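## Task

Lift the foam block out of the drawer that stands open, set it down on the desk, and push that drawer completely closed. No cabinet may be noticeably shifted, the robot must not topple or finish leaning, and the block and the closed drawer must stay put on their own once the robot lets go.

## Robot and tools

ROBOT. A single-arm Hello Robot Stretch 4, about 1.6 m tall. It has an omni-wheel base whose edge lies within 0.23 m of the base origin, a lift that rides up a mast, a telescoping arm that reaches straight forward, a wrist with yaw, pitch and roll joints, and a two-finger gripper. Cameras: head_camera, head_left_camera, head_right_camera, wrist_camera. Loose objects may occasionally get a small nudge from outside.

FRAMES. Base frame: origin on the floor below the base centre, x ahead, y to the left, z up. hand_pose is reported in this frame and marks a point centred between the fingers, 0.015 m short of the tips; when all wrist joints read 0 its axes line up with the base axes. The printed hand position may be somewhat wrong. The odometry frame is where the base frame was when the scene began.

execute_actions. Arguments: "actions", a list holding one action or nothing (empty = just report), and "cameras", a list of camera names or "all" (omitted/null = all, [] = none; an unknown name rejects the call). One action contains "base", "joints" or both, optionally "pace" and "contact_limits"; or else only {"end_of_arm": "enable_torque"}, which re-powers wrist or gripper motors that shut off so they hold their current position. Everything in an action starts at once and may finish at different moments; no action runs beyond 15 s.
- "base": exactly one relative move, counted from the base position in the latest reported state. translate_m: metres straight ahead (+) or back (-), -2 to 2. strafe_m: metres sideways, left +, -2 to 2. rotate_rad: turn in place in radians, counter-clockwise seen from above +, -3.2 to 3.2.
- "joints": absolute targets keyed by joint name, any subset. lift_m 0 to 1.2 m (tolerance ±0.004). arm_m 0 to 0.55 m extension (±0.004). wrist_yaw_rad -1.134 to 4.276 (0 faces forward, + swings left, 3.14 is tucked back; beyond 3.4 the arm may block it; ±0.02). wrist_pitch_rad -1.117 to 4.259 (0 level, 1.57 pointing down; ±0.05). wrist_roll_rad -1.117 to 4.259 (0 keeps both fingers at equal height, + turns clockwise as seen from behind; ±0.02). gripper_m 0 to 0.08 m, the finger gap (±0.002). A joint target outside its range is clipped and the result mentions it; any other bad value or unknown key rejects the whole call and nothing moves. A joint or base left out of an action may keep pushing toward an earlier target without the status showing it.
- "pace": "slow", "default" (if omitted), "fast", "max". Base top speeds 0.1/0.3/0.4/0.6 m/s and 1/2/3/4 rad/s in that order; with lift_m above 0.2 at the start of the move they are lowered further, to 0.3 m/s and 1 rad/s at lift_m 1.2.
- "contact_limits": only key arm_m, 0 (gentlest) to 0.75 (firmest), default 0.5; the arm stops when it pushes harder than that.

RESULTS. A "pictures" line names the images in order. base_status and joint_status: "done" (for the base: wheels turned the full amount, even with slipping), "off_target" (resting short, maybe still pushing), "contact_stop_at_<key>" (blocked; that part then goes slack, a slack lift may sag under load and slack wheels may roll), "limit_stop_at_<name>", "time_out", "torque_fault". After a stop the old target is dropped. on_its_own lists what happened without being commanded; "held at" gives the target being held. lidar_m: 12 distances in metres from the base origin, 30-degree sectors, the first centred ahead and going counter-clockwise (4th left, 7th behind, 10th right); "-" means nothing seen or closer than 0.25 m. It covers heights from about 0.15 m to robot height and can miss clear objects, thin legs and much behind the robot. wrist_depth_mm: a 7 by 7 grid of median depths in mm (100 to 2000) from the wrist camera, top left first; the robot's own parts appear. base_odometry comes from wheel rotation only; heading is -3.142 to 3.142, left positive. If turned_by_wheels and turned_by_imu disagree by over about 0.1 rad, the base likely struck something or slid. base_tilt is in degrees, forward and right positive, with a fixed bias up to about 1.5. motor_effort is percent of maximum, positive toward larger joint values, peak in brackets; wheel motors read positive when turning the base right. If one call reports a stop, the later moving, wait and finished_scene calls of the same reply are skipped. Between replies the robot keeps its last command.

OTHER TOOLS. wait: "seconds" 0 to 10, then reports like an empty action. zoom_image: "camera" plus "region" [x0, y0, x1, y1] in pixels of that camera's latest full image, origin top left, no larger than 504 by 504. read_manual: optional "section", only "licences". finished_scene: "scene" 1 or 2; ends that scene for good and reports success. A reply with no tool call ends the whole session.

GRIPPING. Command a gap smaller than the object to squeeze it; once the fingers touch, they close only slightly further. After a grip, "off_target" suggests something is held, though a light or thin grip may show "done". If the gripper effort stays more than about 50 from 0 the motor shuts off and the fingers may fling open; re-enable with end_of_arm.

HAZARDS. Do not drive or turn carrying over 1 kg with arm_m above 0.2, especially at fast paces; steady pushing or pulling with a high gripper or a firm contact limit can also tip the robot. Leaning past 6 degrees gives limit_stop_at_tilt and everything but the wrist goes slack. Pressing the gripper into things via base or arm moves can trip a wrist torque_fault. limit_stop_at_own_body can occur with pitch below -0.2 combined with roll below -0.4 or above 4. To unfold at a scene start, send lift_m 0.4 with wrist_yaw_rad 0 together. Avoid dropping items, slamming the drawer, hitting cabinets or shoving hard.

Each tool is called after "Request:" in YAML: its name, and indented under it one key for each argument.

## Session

Request:
execute_actions:
  actions: []

Scene clock: 0.00 s.
base_odometry: x=+0.000 y=+0.000 heading=+0.000 (m, m, rad; odometry frame)
turned_by_wheels: +0.000 (rad since the last result)
turned_by_imu: +0.000 (rad since the last result)
base_tilt: forward=-0.5 right=-0.1 (deg)
lidar_m: 2.19 1.75 1.25 1.37 1.88 1.85 2.05 2.01 1.12 1.14 2.14 2.25
base_status: not commanded
joint_positions: lift_m=+0.181 arm_m=+0.001 wrist_yaw_rad=+3.111 wrist_pitch_rad=+0.006 wrist_roll_rad=+0.010 gripper_m=+0.040
joint_status: not commanded
motor_effort: lift_m=+20 arm_m=-1 wrist_yaw_rad=+0 wrist_pitch_rad=-9 wrist_roll_rad=+0 gripper_m=-4 wheel_0=-1 wheel_1=+0 wheel_2=+0 (%)
hand_pose: x=-0.0375 y=+0.0939 z=+0.3574 quat_wxyz=(+0.015, -0.003, +0.005, +1.000) (m; base frame)
wrist_depth_mm: - 137 - - - 1756 1618 / - 128 - - 1983 1808 1576 / - 137 228 - - 1808 1618 / 120 137 - - - 1808 1576 / 1921 - - - - 1808 1618 / 1397 1430 1430 1430 1397 1397 1366 / 976 - 127 946 111 976 960
pictures: head_camera, head_left_camera, head_right_camera, wrist_camera
Images, in order (width x height): head_camera 420x560, head_left_camera 420x672, head_right_camera 420x672, wrist_camera 616x392.

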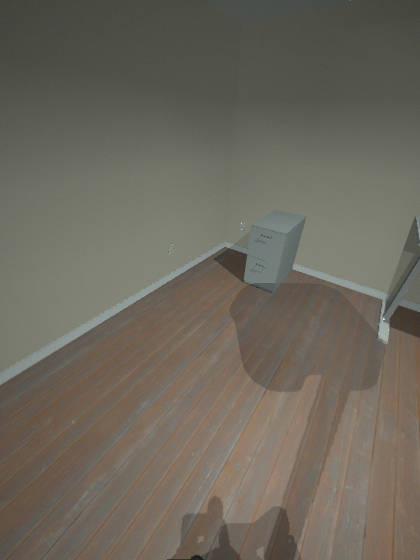

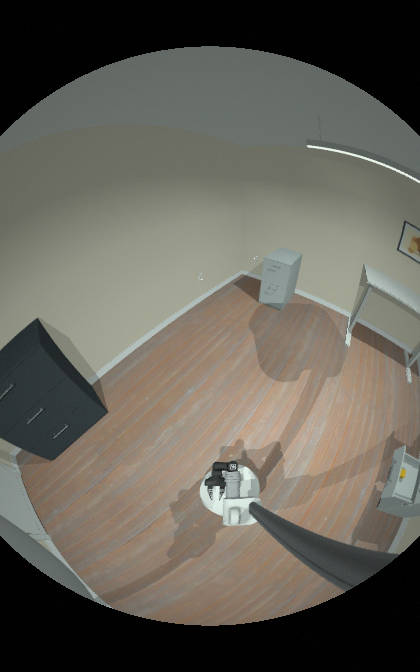

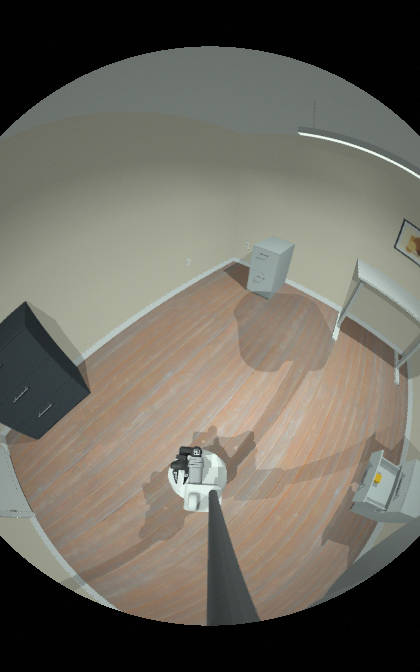

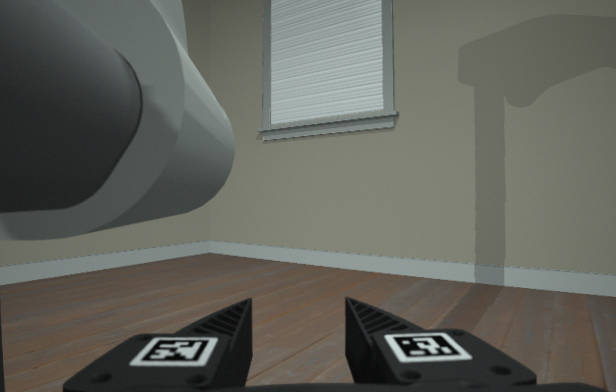

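Request:
execute_actions:
  actions:
    - {"base":{"rotate_rad":-2.23},"joints":{"lift_m":0.6,"wrist_yaw_rad":0},"pace":"max"}
  cameras: ["head_camera","wrist_camera"]

Scene clock: 2.73 s.
base_odometry: x=+0.000 y=+0.000 heading=-2.230 (m, m, rad; odometry frame)
turned_by_wheels: -2.230 (rad since the last result)
turned_by_imu: -2.235 (rad since the last result)
base_tilt: forward=-0.5 right=-0.1 (deg)
lidar_m: 1.41 1.10 2.19 2.13 2.29 1.85 1.28 1.29 1.89 1.82 1.87 2.05
base_status: done
joint_positions: lift_m=+0.600 arm_m=+0.001 wrist_yaw_rad=+0.000 wrist_pitch_rad=+0.006 wrist_roll_rad=+0.010 gripper_m=+0.040
joint_status: all done
motor_effort: lift_m=+23(28) arm_m=-1(1) wrist_yaw_rad=-2(10) wrist_pitch_rad=-9(12) wrist_roll_rad=+2(0) gripper_m=-1(1) wheel_0=-1(9) wheel_1=-1(11) wheel_2=-1(10) (%)
hand_pose: x=+0.3851 y=-0.0873 z=+0.7766 quat_wxyz=(+1.000, +0.005, +0.003, +0.000) (m; base frame)
wrist_depth_mm: 1708 1756 1808 1808 1808 1863 1808 / 1756 1756 1756 1808 1808 1863 1863 / 1756 1756 1756 1808 1808 1863 1863 / 1756 1808 1863 1808 1808 1808 1863 / 1182 1308 1808 1808 1863 1863 1863 / 1182 1229 1808 1808 1808 1863 1863 / 831 - 127 1756 111 1808 1808
pictures: head_camera, wrist_camera
Images, in order (width x height): head_camera 420x560, wrist_camera 616x392.

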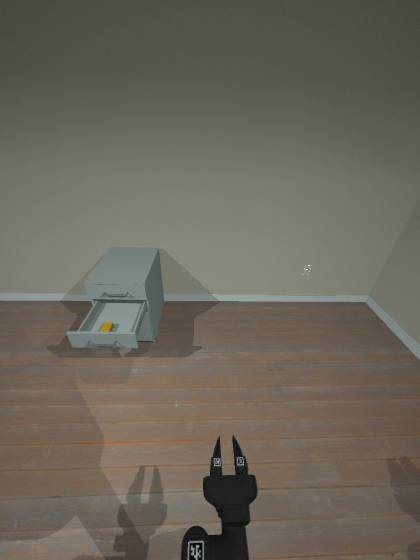

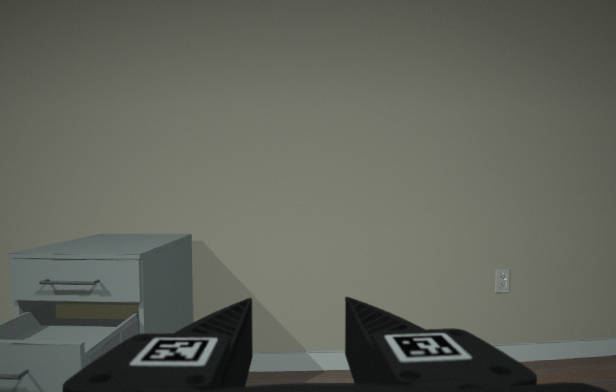

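Request:
execute_actions:
  actions:
    - {"base":{"rotate_rad":0.04},"pace":"fast"}
  cameras: []

Request:
execute_actions:
  actions:
    - {"base":{"strafe_m":0.66},"joints":{"wrist_pitch_rad":1.57,"gripper_m":0.08},"pace":"max"}
  cameras: []

Request:
execute_actions:
  actions:
    - {"base":{"translate_m":0.52},"joints":{"arm_m":0.45},"pace":"max"}
  cameras: ["head_camera","wrist_camera"]

Scene clock: 3.83 s.
base_odometry: x=+0.000 y=+0.000 heading=-2.190 (m, m, rad; odometry frame)
turned_by_wheels: +0.040 (rad since the last result)
turned_by_imu: +0.040 (rad since the last result)
base_tilt: forward=-0.5 right=-0.1 (deg)
lidar_m: 1.36 1.10 2.17 2.15 2.31 1.80 1.28 1.30 1.89 1.83 1.89 2.04
base_status: done
joint_positions: lift_m=+0.600 arm_m=+0.001 wrist_yaw_rad=+0.000 wrist_pitch_rad=+0.006 wrist_roll_rad=+0.010 gripper_m=+0.040
joint_status: not commanded
motor_effort: lift_m=+23(23) arm_m=-1(1) wrist_yaw_rad=-1(2) wrist_pitch_rad=-9(9) wrist_roll_rad=+2(0) gripper_m=-4(3) wheel_0=+1(5) wheel_1=+1(5) wheel_2=+1(3) (%)
hand_pose: x=+0.3851 y=-0.0874 z=+0.7766 quat_wxyz=(+1.000, +0.005, +0.003, +0.000) (m; base frame)
wrist_depth_mm: 1808 1808 1808 1808 1808 1808 1808 / 1808 1808 1808 1808 1808 1808 1808 / 1808 1808 1808 1808 1863 1808 1808 / 1808 1808 1756 1808 1808 1808 1808 / 1808 1205 1808 1808 1808 1808 1808 / 1205 1229 1499 1808 1808 1808 1808 / 842 - 127 1863 111 1756 1863
pictures: none
No camera images: the call's "cameras" was empty. Leave "cameras" out to get every camera's image.

Scene clock: 6.60 s.
base_odometry: x=+0.537 y=-0.383 heading=-2.190 (m, m, rad; odometry frame)
turned_by_wheels: +0.000 (rad since the last result)
turned_by_imu: -0.001 (rad since the last result)
base_tilt: forward=-0.5 right=-0.2 (deg)
lidar_m: 1.05 1.96 1.50 1.49 1.64 1.77 1.72 1.53 1.79 2.48 2.62 1.10
base_status: done
joint_positions: lift_m=+0.600 arm_m=+0.001 wrist_yaw_rad=+0.000 wrist_pitch_rad=+1.570 wrist_roll_rad=+0.010 gripper_m=+0.080
joint_status: all done
motor_effort: lift_m=+23(23) arm_m=-1(1) wrist_yaw_rad=+0(0) wrist_pitch_rad=+0(5) wrist_roll_rad=+0(3) gripper_m=+2(1) wheel_0=+1(9) wheel_1=+0(9) wheel_2=+1(2) (%)
hand_pose: x=+0.1725 y=-0.0874 z=+0.5653 quat_wxyz=(+0.707, +0.004, +0.707, -0.004) (m; base frame)
wrist_depth_mm: 707 707 715 715 723 732 741 / 707 707 715 723 723 732 741 / 707 707 715 715 732 732 741 / 707 715 715 715 723 732 741 / 699 707 500 504 732 732 741 / 707 496 500 500 525 732 741 / - 104 500 504 158 102 -
pictures: none
No camera images: the call's "cameras" was empty. Leave "cameras" out to get every camera's image.

Scene clock: 9.23 s.
base_odometry: x=+0.236 y=-0.807 heading=-2.190 (m, m, rad; odometry frame)
turned_by_wheels: +0.000 (rad since the last result)
turned_by_imu: -0.001 (rad since the last result)
base_tilt: forward=-0.5 right=-0.1 (deg)
lidar_m: 0.55 1.52 1.47 1.42 1.91 2.33 2.24 1.97 2.58 2.47 2.06 0.55
base_status: done
joint_positions: lift_m=+0.600 arm_m=+0.449 wrist_yaw_rad=+0.000 wrist_pitch_rad=+1.570 wrist_roll_rad=+0.010 gripper_m=+0.080
joint_status: all done
motor_effort: lift_m=+23(23) arm_m=+6(6) wrist_yaw_rad=-2(2) wrist_pitch_rad=+2(2) wrist_roll_rad=+0(4) gripper_m=-2(0) wheel_0=+0(7) wheel_1=+0(4) wheel_2=+1(7) (%)
hand_pose: x=+0.6201 y=-0.0874 z=+0.5653 quat_wxyz=(+0.707, +0.003, +0.707, -0.003) (m; base frame)
wrist_depth_mm: 699 309 317 320 322 327 306 / 699 315 319 320 324 325 304 / 699 315 319 276 324 325 303 / 699 317 317 276 324 327 298 / 699 317 319 322 324 327 294 / 231 244 257 270 252 290 271 / - 104 214 216 158 102 -
pictures: head_camera, wrist_camera
Images, in order (width x height): head_camera 420x560, wrist_camera 616x392.

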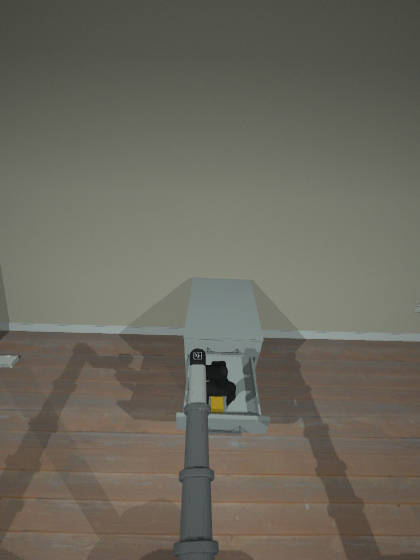

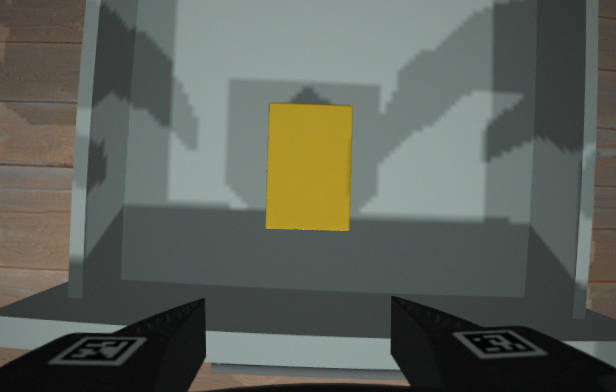

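Request:
execute_actions:
  actions:
    - {"base":{"strafe_m":-0.01},"joints":{"arm_m":0.527,"lift_m":0.56},"pace":"fast"}
  cameras: []

Request:
execute_actions:
  actions:
    - {"joints":{"lift_m":0.505},"pace":"fast"}
  cameras: ["wrist_camera"]

Scene clock: 10.70 s.
base_odometry: x=+0.228 y=-0.801 heading=-2.189 (m, m, rad; odometry frame)
turned_by_wheels: +0.000 (rad since the last result)
turned_by_imu: +0.000 (rad since the last result)
base_tilt: forward=-0.5 right=-0.2 (deg)
lidar_m: 0.54 1.56 1.49 1.45 1.90 2.33 2.22 1.99 2.55 2.48 2.06 0.55
base_status: done
joint_positions: lift_m=+0.560 arm_m=+0.526 wrist_yaw_rad=+0.000 wrist_pitch_rad=+1.570 wrist_roll_rad=+0.010 gripper_m=+0.080
joint_status: all done
motor_effort: lift_m=+15(21) arm_m=+6(5) wrist_yaw_rad=-1(2) wrist_pitch_rad=+1(4) wrist_roll_rad=+1(1) gripper_m=-1(2) wheel_0=+0(13) wheel_1=+1(7) wheel_2=+1(2) (%)
hand_pose: x=+0.6970 y=-0.0874 z=+0.5259 quat_wxyz=(+0.707, +0.003, +0.707, -0.003) (m; base frame)
wrist_depth_mm: 231 276 277 281 282 285 287 / 236 276 278 281 283 286 287 / 232 277 278 281 283 286 287 / 236 277 279 281 283 286 286 / 239 277 279 236 285 286 286 / 241 277 279 236 283 286 277 / - 104 279 282 158 102 -
pictures: none
No camera images: the call's "cameras" was empty. Leave "cameras" out to get every camera's image.

Scene clock: 11.63 s.
base_odometry: x=+0.228 y=-0.801 heading=-2.189 (m, m, rad; odometry frame)
turned_by_wheels: +0.000 (rad since the last result)
turned_by_imu: +0.000 (rad since the last result)
base_tilt: forward=-0.5 right=-0.1 (deg)
lidar_m: 0.54 1.55 1.49 1.45 1.87 2.33 2.20 1.98 2.58 2.46 2.05 0.53
base_status: not commanded
joint_positions: lift_m=+0.505 arm_m=+0.526 wrist_yaw_rad=+0.000 wrist_pitch_rad=+1.570 wrist_roll_rad=+0.010 gripper_m=+0.080
joint_status: all done
motor_effort: lift_m=+15(14) arm_m=+6(6) wrist_yaw_rad=+0(1) wrist_pitch_rad=-2(1) wrist_roll_rad=+1(1) gripper_m=+1(1) wheel_0=+1(0) wheel_1=+1(1) wheel_2=+1(1) (%)
hand_pose: x=+0.6970 y=-0.0874 z=+0.4709 quat_wxyz=(+0.707, +0.003, +0.707, -0.003) (m; base frame)
wrist_depth_mm: 216 222 224 225 227 229 231 / 216 221 224 225 228 229 231 / 218 222 224 226 227 229 231 / 220 222 224 225 228 230 232 / 220 222 224 181 228 229 231 / 221 222 224 181 228 230 232 / - 104 180 181 158 102 -
pictures: wrist_camera
Images, in order (width x height): wrist_camera 616x392.

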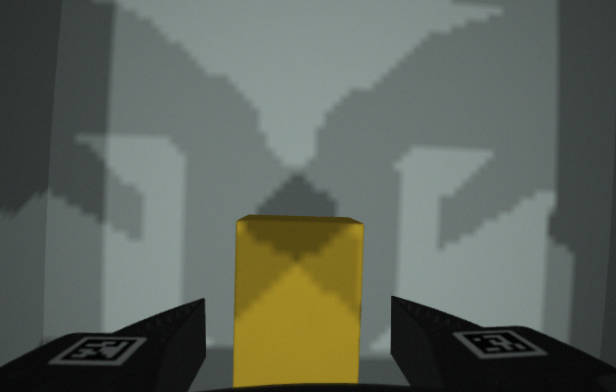

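Request:
execute_actions:
  actions:
    - {"joints":{"lift_m":0.46}}
  cameras: []

Request:
execute_actions:
  actions:
    - {"joints":{"gripper_m":0.048}}
  cameras: []

Request:
execute_actions:
  actions:
    - {"joints":{"lift_m":0.72},"pace":"fast"}

Scene clock: 13.03 s.
base_odometry: x=+0.228 y=-0.801 heading=-2.189 (m, m, rad; odometry frame)
turned_by_wheels: +0.000 (rad since the last result)
turned_by_imu: +0.000 (rad since the last result)
base_tilt: forward=-0.5 right=-0.2 (deg)
lidar_m: 0.54 1.56 1.47 1.43 1.91 2.31 2.21 1.98 2.56 2.47 2.05 0.54
base_status: not commanded
joint_positions: lift_m=+0.460 arm_m=+0.526 wrist_yaw_rad=+0.000 wrist_pitch_rad=+1.570 wrist_roll_rad=+0.010 gripper_m=+0.080
joint_status: all done
motor_effort: lift_m=+15(13) arm_m=+6(6) wrist_yaw_rad=-1(1) wrist_pitch_rad=-2(2) wrist_roll_rad=+1(1) gripper_m=+0(0) wheel_0=+0(1) wheel_1=+1(1) wheel_2=+1(1) (%)
hand_pose: x=+0.6970 y=-0.0874 z=+0.4260 quat_wxyz=(+0.707, +0.003, +0.707, -0.003) (m; base frame)
wrist_depth_mm: 176 177 179 180 182 183 185 / 176 177 179 180 182 183 185 / 176 178 179 181 182 183 185 / 176 178 179 181 183 184 185 / 177 178 135 136 182 184 186 / 177 178 135 136 140 183 185 / - 104 135 136 137 102 -
pictures: none
No camera images: the call's "cameras" was empty. Leave "cameras" out to get every camera's image.

Scene clock: 14.07 s.
base_odometry: x=+0.228 y=-0.801 heading=-2.189 (m, m, rad; odometry frame)
turned_by_wheels: +0.000 (rad since the last result)
turned_by_imu: +0.000 (rad since the last result)
base_tilt: forward=-0.5 right=-0.2 (deg)
lidar_m: 0.54 1.57 1.46 1.43 1.93 2.32 2.23 1.99 2.58 2.48 2.01 0.56
base_status: not commanded
joint_positions: lift_m=+0.460 arm_m=+0.526 wrist_yaw_rad=+0.000 wrist_pitch_rad=+1.570 wrist_roll_rad=+0.010 gripper_m=+0.058
joint_status: gripper_m off_target (ended at +0.058, target +0.048)
on_its_own: gripper_m is held at +0.053, not at your +0.048, by its contact guard: the fingers met something
motor_effort: lift_m=+14(14) arm_m=+6(6) wrist_yaw_rad=+0(1) wrist_pitch_rad=+0(0) wrist_roll_rad=+1(1) gripper_m=-37(35) wheel_0=+1(0) wheel_1=+1(1) wheel_2=+1(1) (%)
hand_pose: x=+0.6970 y=-0.0874 z=+0.4260 quat_wxyz=(+0.707, +0.003, +0.707, -0.003) (m; base frame)
wrist_depth_mm: 176 177 179 180 182 183 185 / 176 177 179 180 182 183 185 / 176 178 179 181 182 183 185 / 176 178 179 181 182 184 185 / 176 178 135 136 182 184 185 / 177 178 135 136 137 184 186 / 176 - 135 136 135 - -
pictures: none
No camera images: the call's "cameras" was empty. Leave "cameras" out to get every camera's image.

Scene clock: 15.80 s.
base_odometry: x=+0.228 y=-0.801 heading=-2.189 (m, m, rad; odometry frame)
turned_by_wheels: +0.000 (rad since the last result)
turned_by_imu: +0.000 (rad since the last result)
base_tilt: forward=-0.5 right=-0.1 (deg)
lidar_m: 0.53 1.58 1.46 1.44 1.91 2.32 2.23 1.97 2.60 2.48 2.03 0.55
base_status: not commanded
joint_positions: lift_m=+0.720 arm_m=+0.526 wrist_yaw_rad=+0.000 wrist_pitch_rad=+1.570 wrist_roll_rad=+0.010 gripper_m=+0.058
joint_status: all done
on_its_own: gripper_m is held at +0.053, not at your +0.048, by its contact guard: the fingers met something
motor_effort: lift_m=+24(26) arm_m=+6(6) wrist_yaw_rad=-2(1) wrist_pitch_rad=-1(1) wrist_roll_rad=+2(0) gripper_m=-37(38) wheel_0=+1(1) wheel_1=+1(1) wheel_2=+1(1) (%)
hand_pose: x=+0.6970 y=-0.0874 z=+0.6851 quat_wxyz=(+0.707, +0.003, +0.707, -0.003) (m; base frame)
wrist_depth_mm: 820 820 436 439 319 359 384 / 820 820 439 442 445 445 854 / 820 820 436 442 445 449 854 / 820 820 439 442 445 449 854 / 820 820 135 136 445 449 866 / 820 439 135 136 137 449 854 / 820 - 135 136 135 - 854
pictures: head_camera, head_left_camera, head_right_camera, wrist_camera
Images, in order (width x height): head_camera 420x560, head_left_camera 420x672, head_right_camera 420x672, wrist_camera 616x392.

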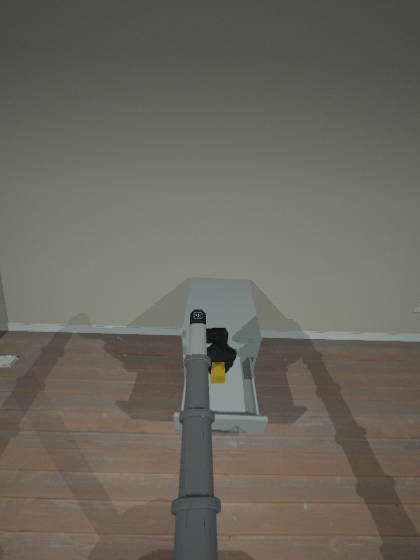

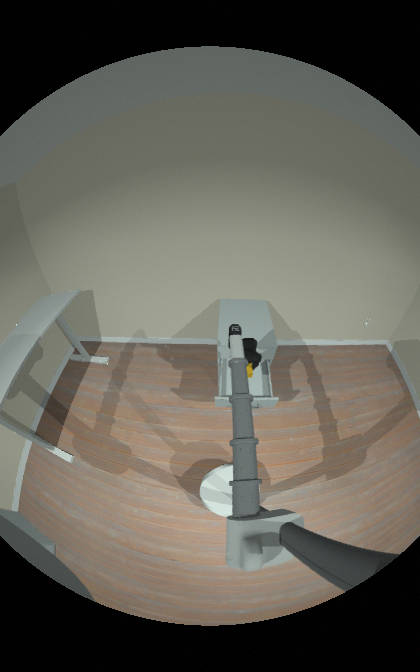

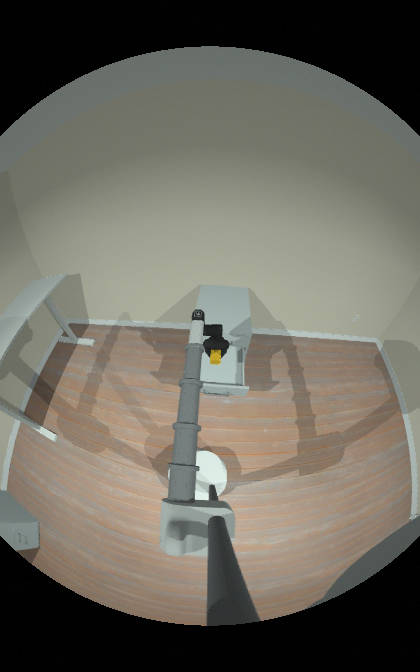

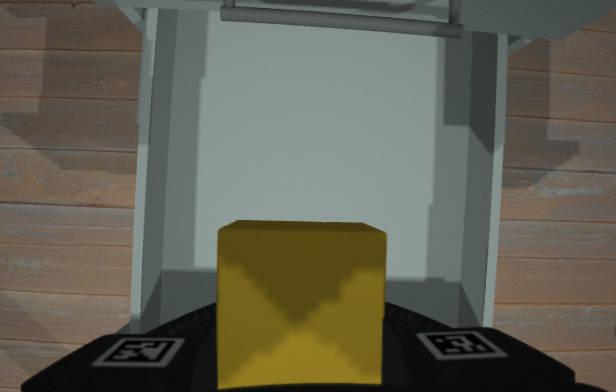

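Request:
execute_actions:
  actions:
    - {"base":{"rotate_rad":1.571},"joints":{"lift_m":1.0},"pace":"fast"}
  cameras: ["head_camera"]

Scene clock: 17.93 s.
base_odometry: x=+0.228 y=-0.801 heading=-0.618 (m, m, rad; odometry frame)
turned_by_wheels: +1.571 (rad since the last result)
turned_by_imu: +1.574 (rad since the last result)
base_tilt: forward=-0.5 right=-0.1 (deg)
lidar_m: 1.40 1.87 2.29 2.22 2.01 2.62 2.52 2.05 0.59 0.52 1.56 1.45
base_status: done
joint_positions: lift_m=+1.000 arm_m=+0.526 wrist_yaw_rad=+0.000 wrist_pitch_rad=+1.570 wrist_roll_rad=+0.010 gripper_m=+0.058
joint_status: all done
on_its_own: gripper_m is held at +0.053, not at your +0.048, by its contact guard: the fingers met something
motor_effort: lift_m=+24(27) arm_m=+4(6) wrist_yaw_rad=-2(2) wrist_pitch_rad=-2(1) wrist_roll_rad=+0(0) gripper_m=-37(37) wheel_0=+0(9) wheel_1=+0(12) wheel_2=+1(8) (%)
hand_pose: x=+0.6974 y=-0.0874 z=+0.9652 quat_wxyz=(+0.707, +0.003, +0.707, -0.003) (m; base frame)
wrist_depth_mm: 1098 1118 1118 1118 1138 1138 1138 / 1098 1098 1118 1118 1118 1138 1138 / 1098 1098 1118 1118 1138 1138 1160 / 1098 1118 1118 1138 1138 1138 1160 / 1098 1118 135 136 1138 1138 1160 / 1098 1118 135 136 137 1138 1160 / 1098 - 135 136 135 - 1182
pictures: head_camera
Images, in order (width x height): head_camera 420x560.

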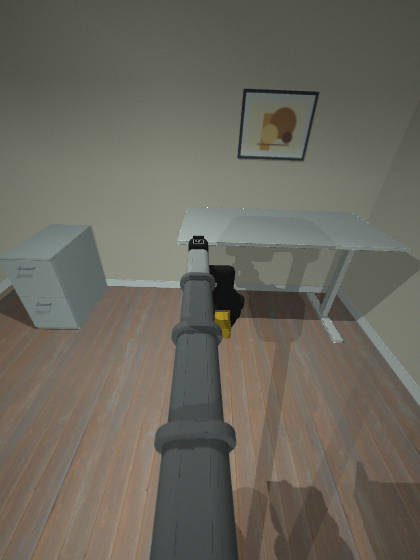

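Request:
execute_actions:
  actions:
    - {"base":{"translate_m":0.88},"joints":{"lift_m":1.04},"pace":"max"}
  cameras: ["head_camera","wrist_camera"]

Scene clock: 22.20 s.
base_odometry: x=+0.945 y=-1.311 heading=-0.618 (m, m, rad; odometry frame)
turned_by_wheels: +0.000 (rad since the last result)
turned_by_imu: -0.003 (rad since the last result)
base_tilt: forward=-0.5 right=-0.2 (deg)
lidar_m: 0.52 1.41 1.25 2.19 2.32 2.56 3.47 0.96 1.13 1.52 0.73 0.56
base_status: done
joint_positions: lift_m=+1.040 arm_m=+0.526 wrist_yaw_rad=+0.000 wrist_pitch_rad=+1.570 wrist_roll_rad=+0.010 gripper_m=+0.058
joint_status: all done
on_its_own: gripper_m is held at +0.053, not at your +0.048, by its contact guard: the fingers met something
motor_effort: lift_m=+23(26) arm_m=+4(4) wrist_yaw_rad=-1(2) wrist_pitch_rad=-1(2) wrist_roll_rad=+1(0) gripper_m=-37(33) wheel_0=-1(6) wheel_1=+0(6) wheel_2=+0(9) (%)
hand_pose: x=+0.6973 y=-0.0874 z=+1.0053 quat_wxyz=(+0.707, +0.003, +0.707, -0.003) (m; base frame)
wrist_depth_mm: 195 197 199 201 202 204 205 / 196 197 198 201 202 204 206 / 196 197 199 201 203 204 206 / 196 198 200 201 203 204 205 / 196 198 135 136 203 205 206 / 196 198 135 136 137 205 206 / 196 - 135 136 135 - -
pictures: head_camera, wrist_camera
Images, in order (width x height): head_camera 420x560, wrist_camera 616x392.

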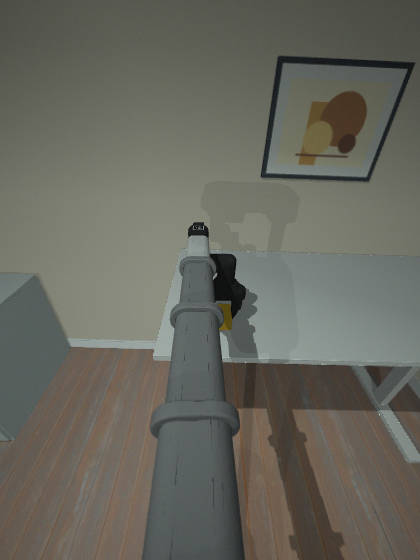

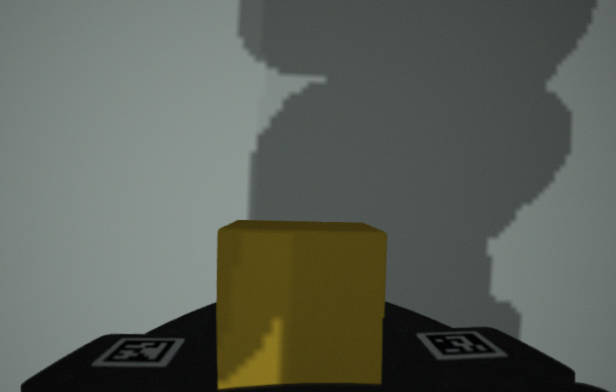

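Lucky clearance (2 cm). Lower and release.

Request:
execute_actions:
  actions:
    - {"joints":{"lift_m":1.021}}
  cameras: []

Request:
execute_actions:
  actions:
    - {"joints":{"gripper_m":0.08}}
  cameras: []

Request:
execute_actions:
  actions:
    - {"joints":{"lift_m":1.075},"pace":"fast"}
  cameras: ["wrist_camera"]

Scene clock: 23.27 s.
base_odometry: x=+0.945 y=-1.311 heading=-0.618 (m, m, rad; odometry frame)
turned_by_wheels: +0.000 (rad since the last result)
turned_by_imu: +0.000 (rad since the last result)
base_tilt: forward=-0.5 right=-0.2 (deg)
lidar_m: 0.50 1.39 1.26 2.18 2.35 2.60 3.48 0.95 1.11 1.51 0.75 0.57
base_status: not commanded
joint_positions: lift_m=+1.021 arm_m=+0.526 wrist_yaw_rad=+0.000 wrist_pitch_rad=+1.570 wrist_roll_rad=+0.010 gripper_m=+0.058
joint_status: all done
on_its_own: gripper_m is held at +0.053, not at your +0.048, by its contact guard: the fingers met something
motor_effort: lift_m=+15(21) arm_m=+4(4) wrist_yaw_rad=-1(1) wrist_pitch_rad=-3(2) wrist_roll_rad=+1(3) gripper_m=-38(38) wheel_0=-1(1) wheel_1=+0(0) wheel_2=+0(1) (%)
hand_pose: x=+0.6973 y=-0.0874 z=+0.9869 quat_wxyz=(+0.707, +0.003, +0.707, -0.003) (m; base frame)
wrist_depth_mm: 177 179 181 182 183 185 187 / 178 179 181 182 184 185 186 / 178 179 181 182 184 186 187 / 178 179 181 182 185 186 187 / 178 179 135 136 184 186 187 / 179 180 135 136 137 186 187 / 178 - 135 136 135 - -
pictures: none
No camera images: the call's "cameras" was empty. Leave "cameras" out to get every camera's image.

Scene clock: 24.20 s.
base_odometry: x=+0.945 y=-1.311 heading=-0.618 (m, m, rad; odometry frame)
turned_by_wheels: +0.000 (rad since the last result)
turned_by_imu: +0.000 (rad since the last result)
base_tilt: forward=-0.5 right=-0.2 (deg)
lidar_m: 0.52 1.38 1.27 2.16 2.34 2.58 3.47 0.98 1.14 1.50 0.77 0.57
base_status: not commanded
joint_positions: lift_m=+1.021 arm_m=+0.526 wrist_yaw_rad=+0.000 wrist_pitch_rad=+1.570 wrist_roll_rad=+0.010 gripper_m=+0.080
joint_status: all done
motor_effort: lift_m=+15(15) arm_m=+4(4) wrist_yaw_rad=-2(1) wrist_pitch_rad=-1(2) wrist_roll_rad=+1(0) gripper_m=-1(39) wheel_0=-1(1) wheel_1=+0(1) wheel_2=+0(0) (%)
hand_pose: x=+0.6973 y=-0.0874 z=+0.9869 quat_wxyz=(+0.707, +0.003, +0.707, -0.003) (m; base frame)
wrist_depth_mm: 177 179 180 182 183 186 186 / 178 179 181 182 183 185 187 / 178 180 181 182 184 186 187 / 178 180 181 183 184 186 187 / 178 180 137 138 184 186 187 / 178 179 137 138 158 186 187 / - 104 137 138 138 102 -
pictures: none
No camera images: the call's "cameras" was empty. Leave "cameras" out to get every camera's image.

Scene clock: 25.13 s.
base_odometry: x=+0.945 y=-1.311 heading=-0.618 (m, m, rad; odometry frame)
turned_by_wheels: +0.000 (rad since the last result)
turned_by_imu: +0.000 (rad since the last result)
base_tilt: forward=-0.5 right=-0.2 (deg)
lidar_m: 0.51 1.40 1.24 2.19 2.33 2.55 3.46 0.96 1.15 1.52 0.74 0.55
base_status: not commanded
joint_positions: lift_m=+1.075 arm_m=+0.526 wrist_yaw_rad=+0.000 wrist_pitch_rad=+1.570 wrist_roll_rad=+0.010 gripper_m=+0.080
joint_status: all done
motor_effort: lift_m=+24(26) arm_m=+4(4) wrist_yaw_rad=-1(2) wrist_pitch_rad=+0(1) wrist_roll_rad=+2(1) gripper_m=-3(1) wheel_0=-1(1) wheel_1=+0(1) wheel_2=+0(1) (%)
hand_pose: x=+0.6973 y=-0.0874 z=+1.0402 quat_wxyz=(+0.707, +0.003, +0.707, -0.003) (m; base frame)
wrist_depth_mm: 230 232 234 236 237 239 241 / 230 232 234 236 238 240 241 / 230 231 234 236 238 240 242 / 230 232 235 236 238 240 242 / 231 232 234 191 238 240 242 / 231 232 234 191 237 241 243 / - 104 190 191 158 102 -
pictures: wrist_camera
Images, in order (width x height): wrist_camera 616x392.

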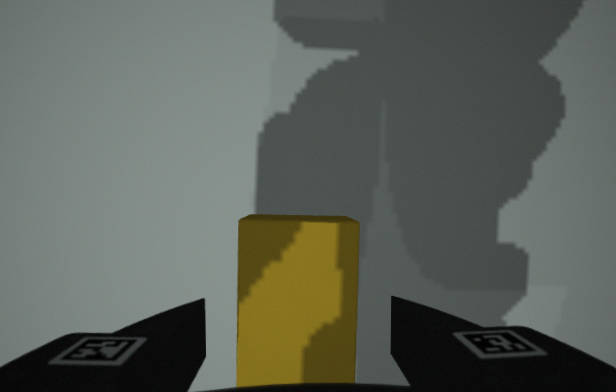

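Request:
execute_actions:
  actions:
    - {"base":{"translate_m":-0.89},"joints":{"arm_m":0.001,"gripper_m":0.0,"wrist_pitch_rad":0},"pace":"max"}
  cameras: []

Request:
execute_actions:
  actions:
    - {"base":{"rotate_rad":-1.571},"joints":{"lift_m":0.295},"pace":"max"}
  cameras: ["head_camera","head_left_camera","wrist_camera"]

Scene clock: 29.87 s.
base_odometry: x=+0.220 y=-0.795 heading=-0.618 (m, m, rad; odometry frame)
turned_by_wheels: +0.000 (rad since the last result)
turned_by_imu: +0.001 (rad since the last result)
base_tilt: forward=-0.5 right=-0.2 (deg)
lidar_m: 1.40 1.88 2.29 2.23 2.00 2.62 2.50 2.07 0.59 0.52 1.56 1.47
base_status: done
joint_positions: lift_m=+1.075 arm_m=+0.002 wrist_yaw_rad=+0.000 wrist_pitch_rad=+0.003 wrist_roll_rad=+0.010 gripper_m=+0.000
joint_status: all done
motor_effort: lift_m=+24(24) arm_m=-6(7) wrist_yaw_rad=-1(2) wrist_pitch_rad=-10(13) wrist_roll_rad=+0(1) gripper_m=-5(3) wheel_0=+0(6) wheel_1=+1(5) wheel_2=+0(8) (%)
hand_pose: x=+0.3860 y=-0.0875 z=+1.2522 quat_wxyz=(+1.000, +0.005, +0.001, +0.000) (m; base frame)
wrist_depth_mm: - - - - - - 1983 / - - - - - - - / - - - - - - - / - - - - - - - / - - - - - - 1983 / - - - 154 1499 1464 1430 / 1808 - - - - - 1983
pictures: none
No camera images: the call's "cameras" was empty. Leave "cameras" out to get every camera's image.

Scene clock: 32.30 s.
base_odometry: x=+0.220 y=-0.795 heading=-2.189 (m, m, rad; odometry frame)
turned_by_wheels: -1.571 (rad since the last result)
turned_by_imu: -1.575 (rad since the last result)
base_tilt: forward=-0.5 right=-0.2 (deg)
lidar_m: 0.53 1.55 1.50 1.43 1.93 2.33 2.22 1.98 2.53 2.46 2.05 0.56
base_status: done
joint_positions: lift_m=+0.295 arm_m=+0.002 wrist_yaw_rad=+0.000 wrist_pitch_rad=+0.003 wrist_roll_rad=+0.010 gripper_m=+0.000
joint_status: all done
motor_effort: lift_m=+16(20) arm_m=-6(6) wrist_yaw_rad=+0(1) wrist_pitch_rad=-11(11) wrist_roll_rad=+0(1) gripper_m=-3(4) wheel_0=+0(3) wheel_1=+0(8) wheel_2=+0(2) (%)
hand_pose: x=+0.3860 y=-0.0874 z=+0.4729 quat_wxyz=(+1.000, +0.005, +0.001, +0.000) (m; base frame)
wrist_depth_mm: 1281 1281 1281 1281 1281 1281 1308 / 1281 1308 1308 1281 1308 1281 1281 / 1281 1308 683 676 668 1308 1308 / 1308 1281 676 668 676 1281 1308 / 1308 349 345 345 342 343 1308 / 1308 347 347 154 342 340 1308 / 1160 349 - - - 343 1182
pictures: head_camera, head_left_camera, wrist_camera
Images, in order (width x height): head_camera 420x560, head_left_camera 420x672, wrist_camera 616x392.

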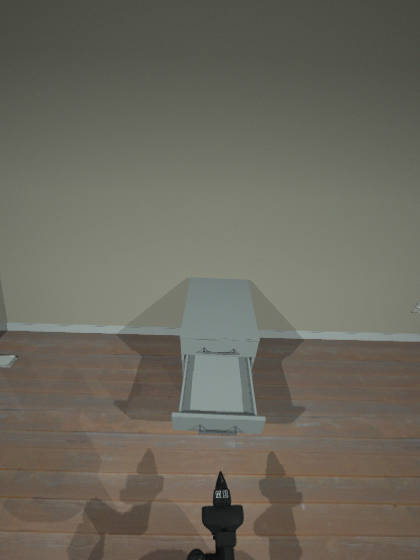

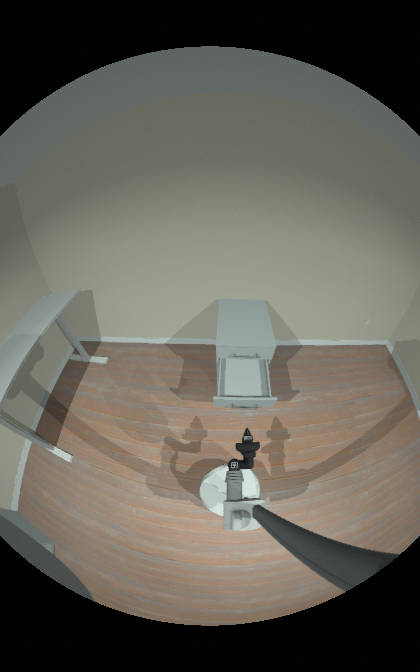

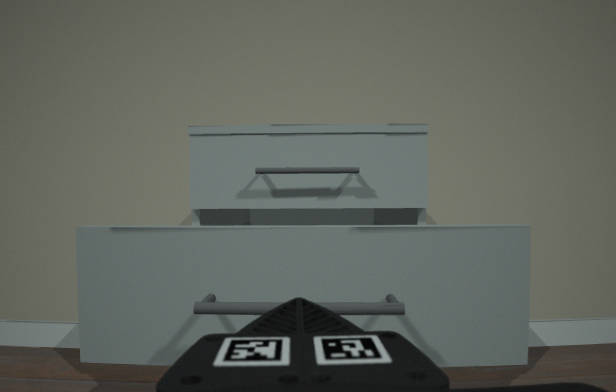

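Request:
execute_actions:
  actions:
    - {"joints":{"lift_m":0.298,"arm_m":0.17},"pace":"fast"}
  cameras: []

Request:
execute_actions:
  actions:
    - {"joints":{"arm_m":0.52},"pace":"slow","contact_limits":{"arm_m":0.08}}
  cameras: ["head_camera","wrist_camera"]

Scene clock: 33.87 s.
base_odometry: x=+0.220 y=-0.795 heading=-2.189 (m, m, rad; odometry frame)
turned_by_wheels: +0.000 (rad since the last result)
turned_by_imu: +0.000 (rad since the last result)
base_tilt: forward=-0.5 right=-0.2 (deg)
lidar_m: 0.56 1.54 1.50 1.44 1.92 2.32 2.24 1.97 2.55 2.45 2.05 0.56
base_status: not commanded
joint_positions: lift_m=+0.298 arm_m=+0.169 wrist_yaw_rad=+0.000 wrist_pitch_rad=+0.003 wrist_roll_rad=+0.010 gripper_m=+0.000
joint_status: all done
motor_effort: lift_m=+24(22) arm_m=+6(6) wrist_yaw_rad=-1(1) wrist_pitch_rad=-9(10) wrist_roll_rad=+2(1) gripper_m=-4(5) wheel_0=+0(0) wheel_1=+0(0) wheel_2=+0(0) (%)
hand_pose: x=+0.5525 y=-0.0874 z=+0.4752 quat_wxyz=(+1.000, +0.005, +0.001, +0.000) (m; base frame)
wrist_depth_mm: 1118 1118 1118 1118 1118 1118 1138 / 1138 1118 1118 1118 1118 1118 1118 / 1138 1118 508 508 504 1118 1118 / 1118 1138 508 508 504 1118 1118 / 1138 1118 580 676 634 525 1118 / 181 179 179 154 177 176 176 / 181 180 - - - 176 176
pictures: none
No camera images: the call's "cameras" was empty. Leave "cameras" out to get every camera's image.

Scene clock: 38.37 s.
base_odometry: x=+0.220 y=-0.795 heading=-2.189 (m, m, rad; odometry frame)
turned_by_wheels: +0.000 (rad since the last result)
turned_by_imu: -0.001 (rad since the last result)
base_tilt: forward=-0.5 right=-0.1 (deg)
lidar_m: 0.86 1.57 1.51 1.44 1.92 2.32 2.24 1.97 2.58 2.45 2.01 0.91
base_status: not commanded
joint_positions: lift_m=+0.298 arm_m=+0.511 wrist_yaw_rad=-0.002 wrist_pitch_rad=+0.002 wrist_roll_rad=+0.010 gripper_m=+0.000
joint_status: arm_m contact_stop (moved +0.342 of +0.351)
on_its_own: arm_m is slack since a contact_stop (your +0.520 is given up)
motor_effort: lift_m=+24(24) arm_m=+0(12) wrist_yaw_rad=+4(15) wrist_pitch_rad=-10(12) wrist_roll_rad=+0(1) gripper_m=-3(3) wheel_0=+0(3) wheel_1=+1(3) wheel_2=+0(5) (%)
contact_limits: arm_m 0.08
hand_pose: x=+0.8948 y=-0.0878 z=+0.4754 quat_wxyz=(+1.000, +0.005, +0.001, -0.001) (m; base frame)
wrist_depth_mm: 167 166 166 165 164 164 - / 167 167 166 132 131 163 156 / 167 167 167 166 165 164 163 / 167 167 166 166 165 164 164 / 168 167 167 166 165 164 164 / 168 168 167 154 165 165 164 / 168 168 - - - 165 -
pictures: head_camera, wrist_camera
Images, in order (width x height): head_camera 420x560, wrist_camera 616x392.

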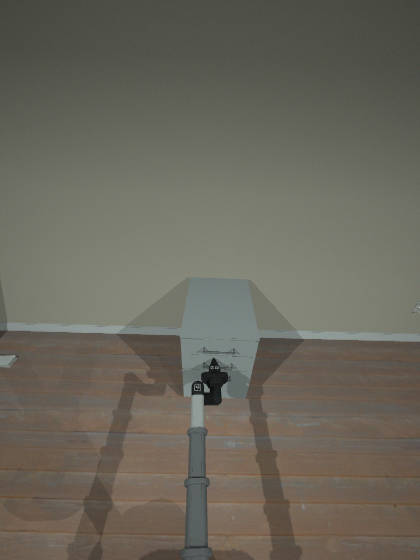

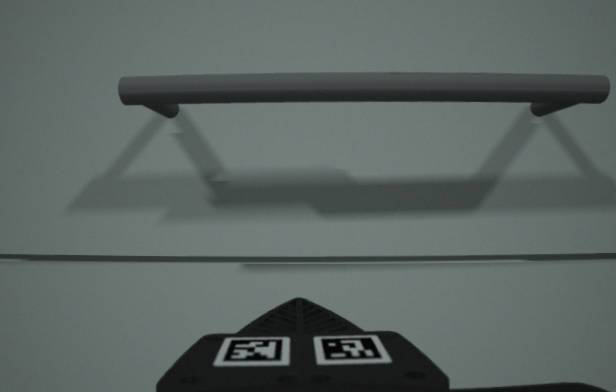

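Request:
execute_actions:
  actions:
    - {"joints":{"arm_m":0.44},"pace":"fast"}
  cameras: ["head_left_camera","wrist_camera"]

Scene clock: 39.60 s.
base_odometry: x=+0.220 y=-0.795 heading=-2.189 (m, m, rad; odometry frame)
turned_by_wheels: +0.000 (rad since the last result)
turned_by_imu: +0.000 (rad since the last result)
base_tilt: forward=-0.5 right=-0.2 (deg)
lidar_m: 0.85 1.55 1.51 1.43 1.92 2.31 2.23 1.92 2.56 2.47 2.03 0.91
base_status: not commanded
joint_positions: lift_m=+0.298 arm_m=+0.441 wrist_yaw_rad=+0.000 wrist_pitch_rad=+0.003 wrist_roll_rad=+0.010 gripper_m=+0.000
joint_status: all done
motor_effort: lift_m=+24(24) arm_m=-6(7) wrist_yaw_rad=+0(4) wrist_pitch_rad=-10(9) wrist_roll_rad=+0(1) gripper_m=-3(2) wheel_0=+1(1) wheel_1=+1(1) wheel_2=+1(1) (%)
hand_pose: x=+0.8247 y=-0.0875 z=+0.4753 quat_wxyz=(+1.000, +0.005, +0.001, +0.000) (m; base frame)
wrist_depth_mm: 238 237 236 235 234 233 232 / 239 237 236 236 234 233 233 / 238 238 236 235 235 233 233 / 239 239 237 236 235 234 233 / 240 238 237 236 236 234 234 / 240 239 237 154 236 234 233 / 241 239 - - - 234 235
pictures: head_left_camera, wrist_camera
Images, in order (width x height): head_left_camera 420x672, wrist_camera 616x392.

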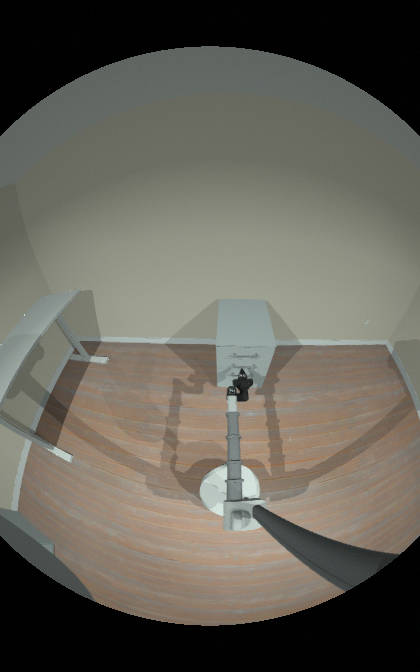

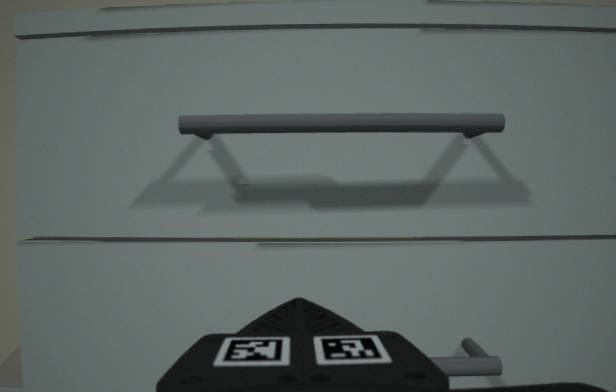

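Request:
finished_scene:
  scene: 2

The scene is finished: the task was done.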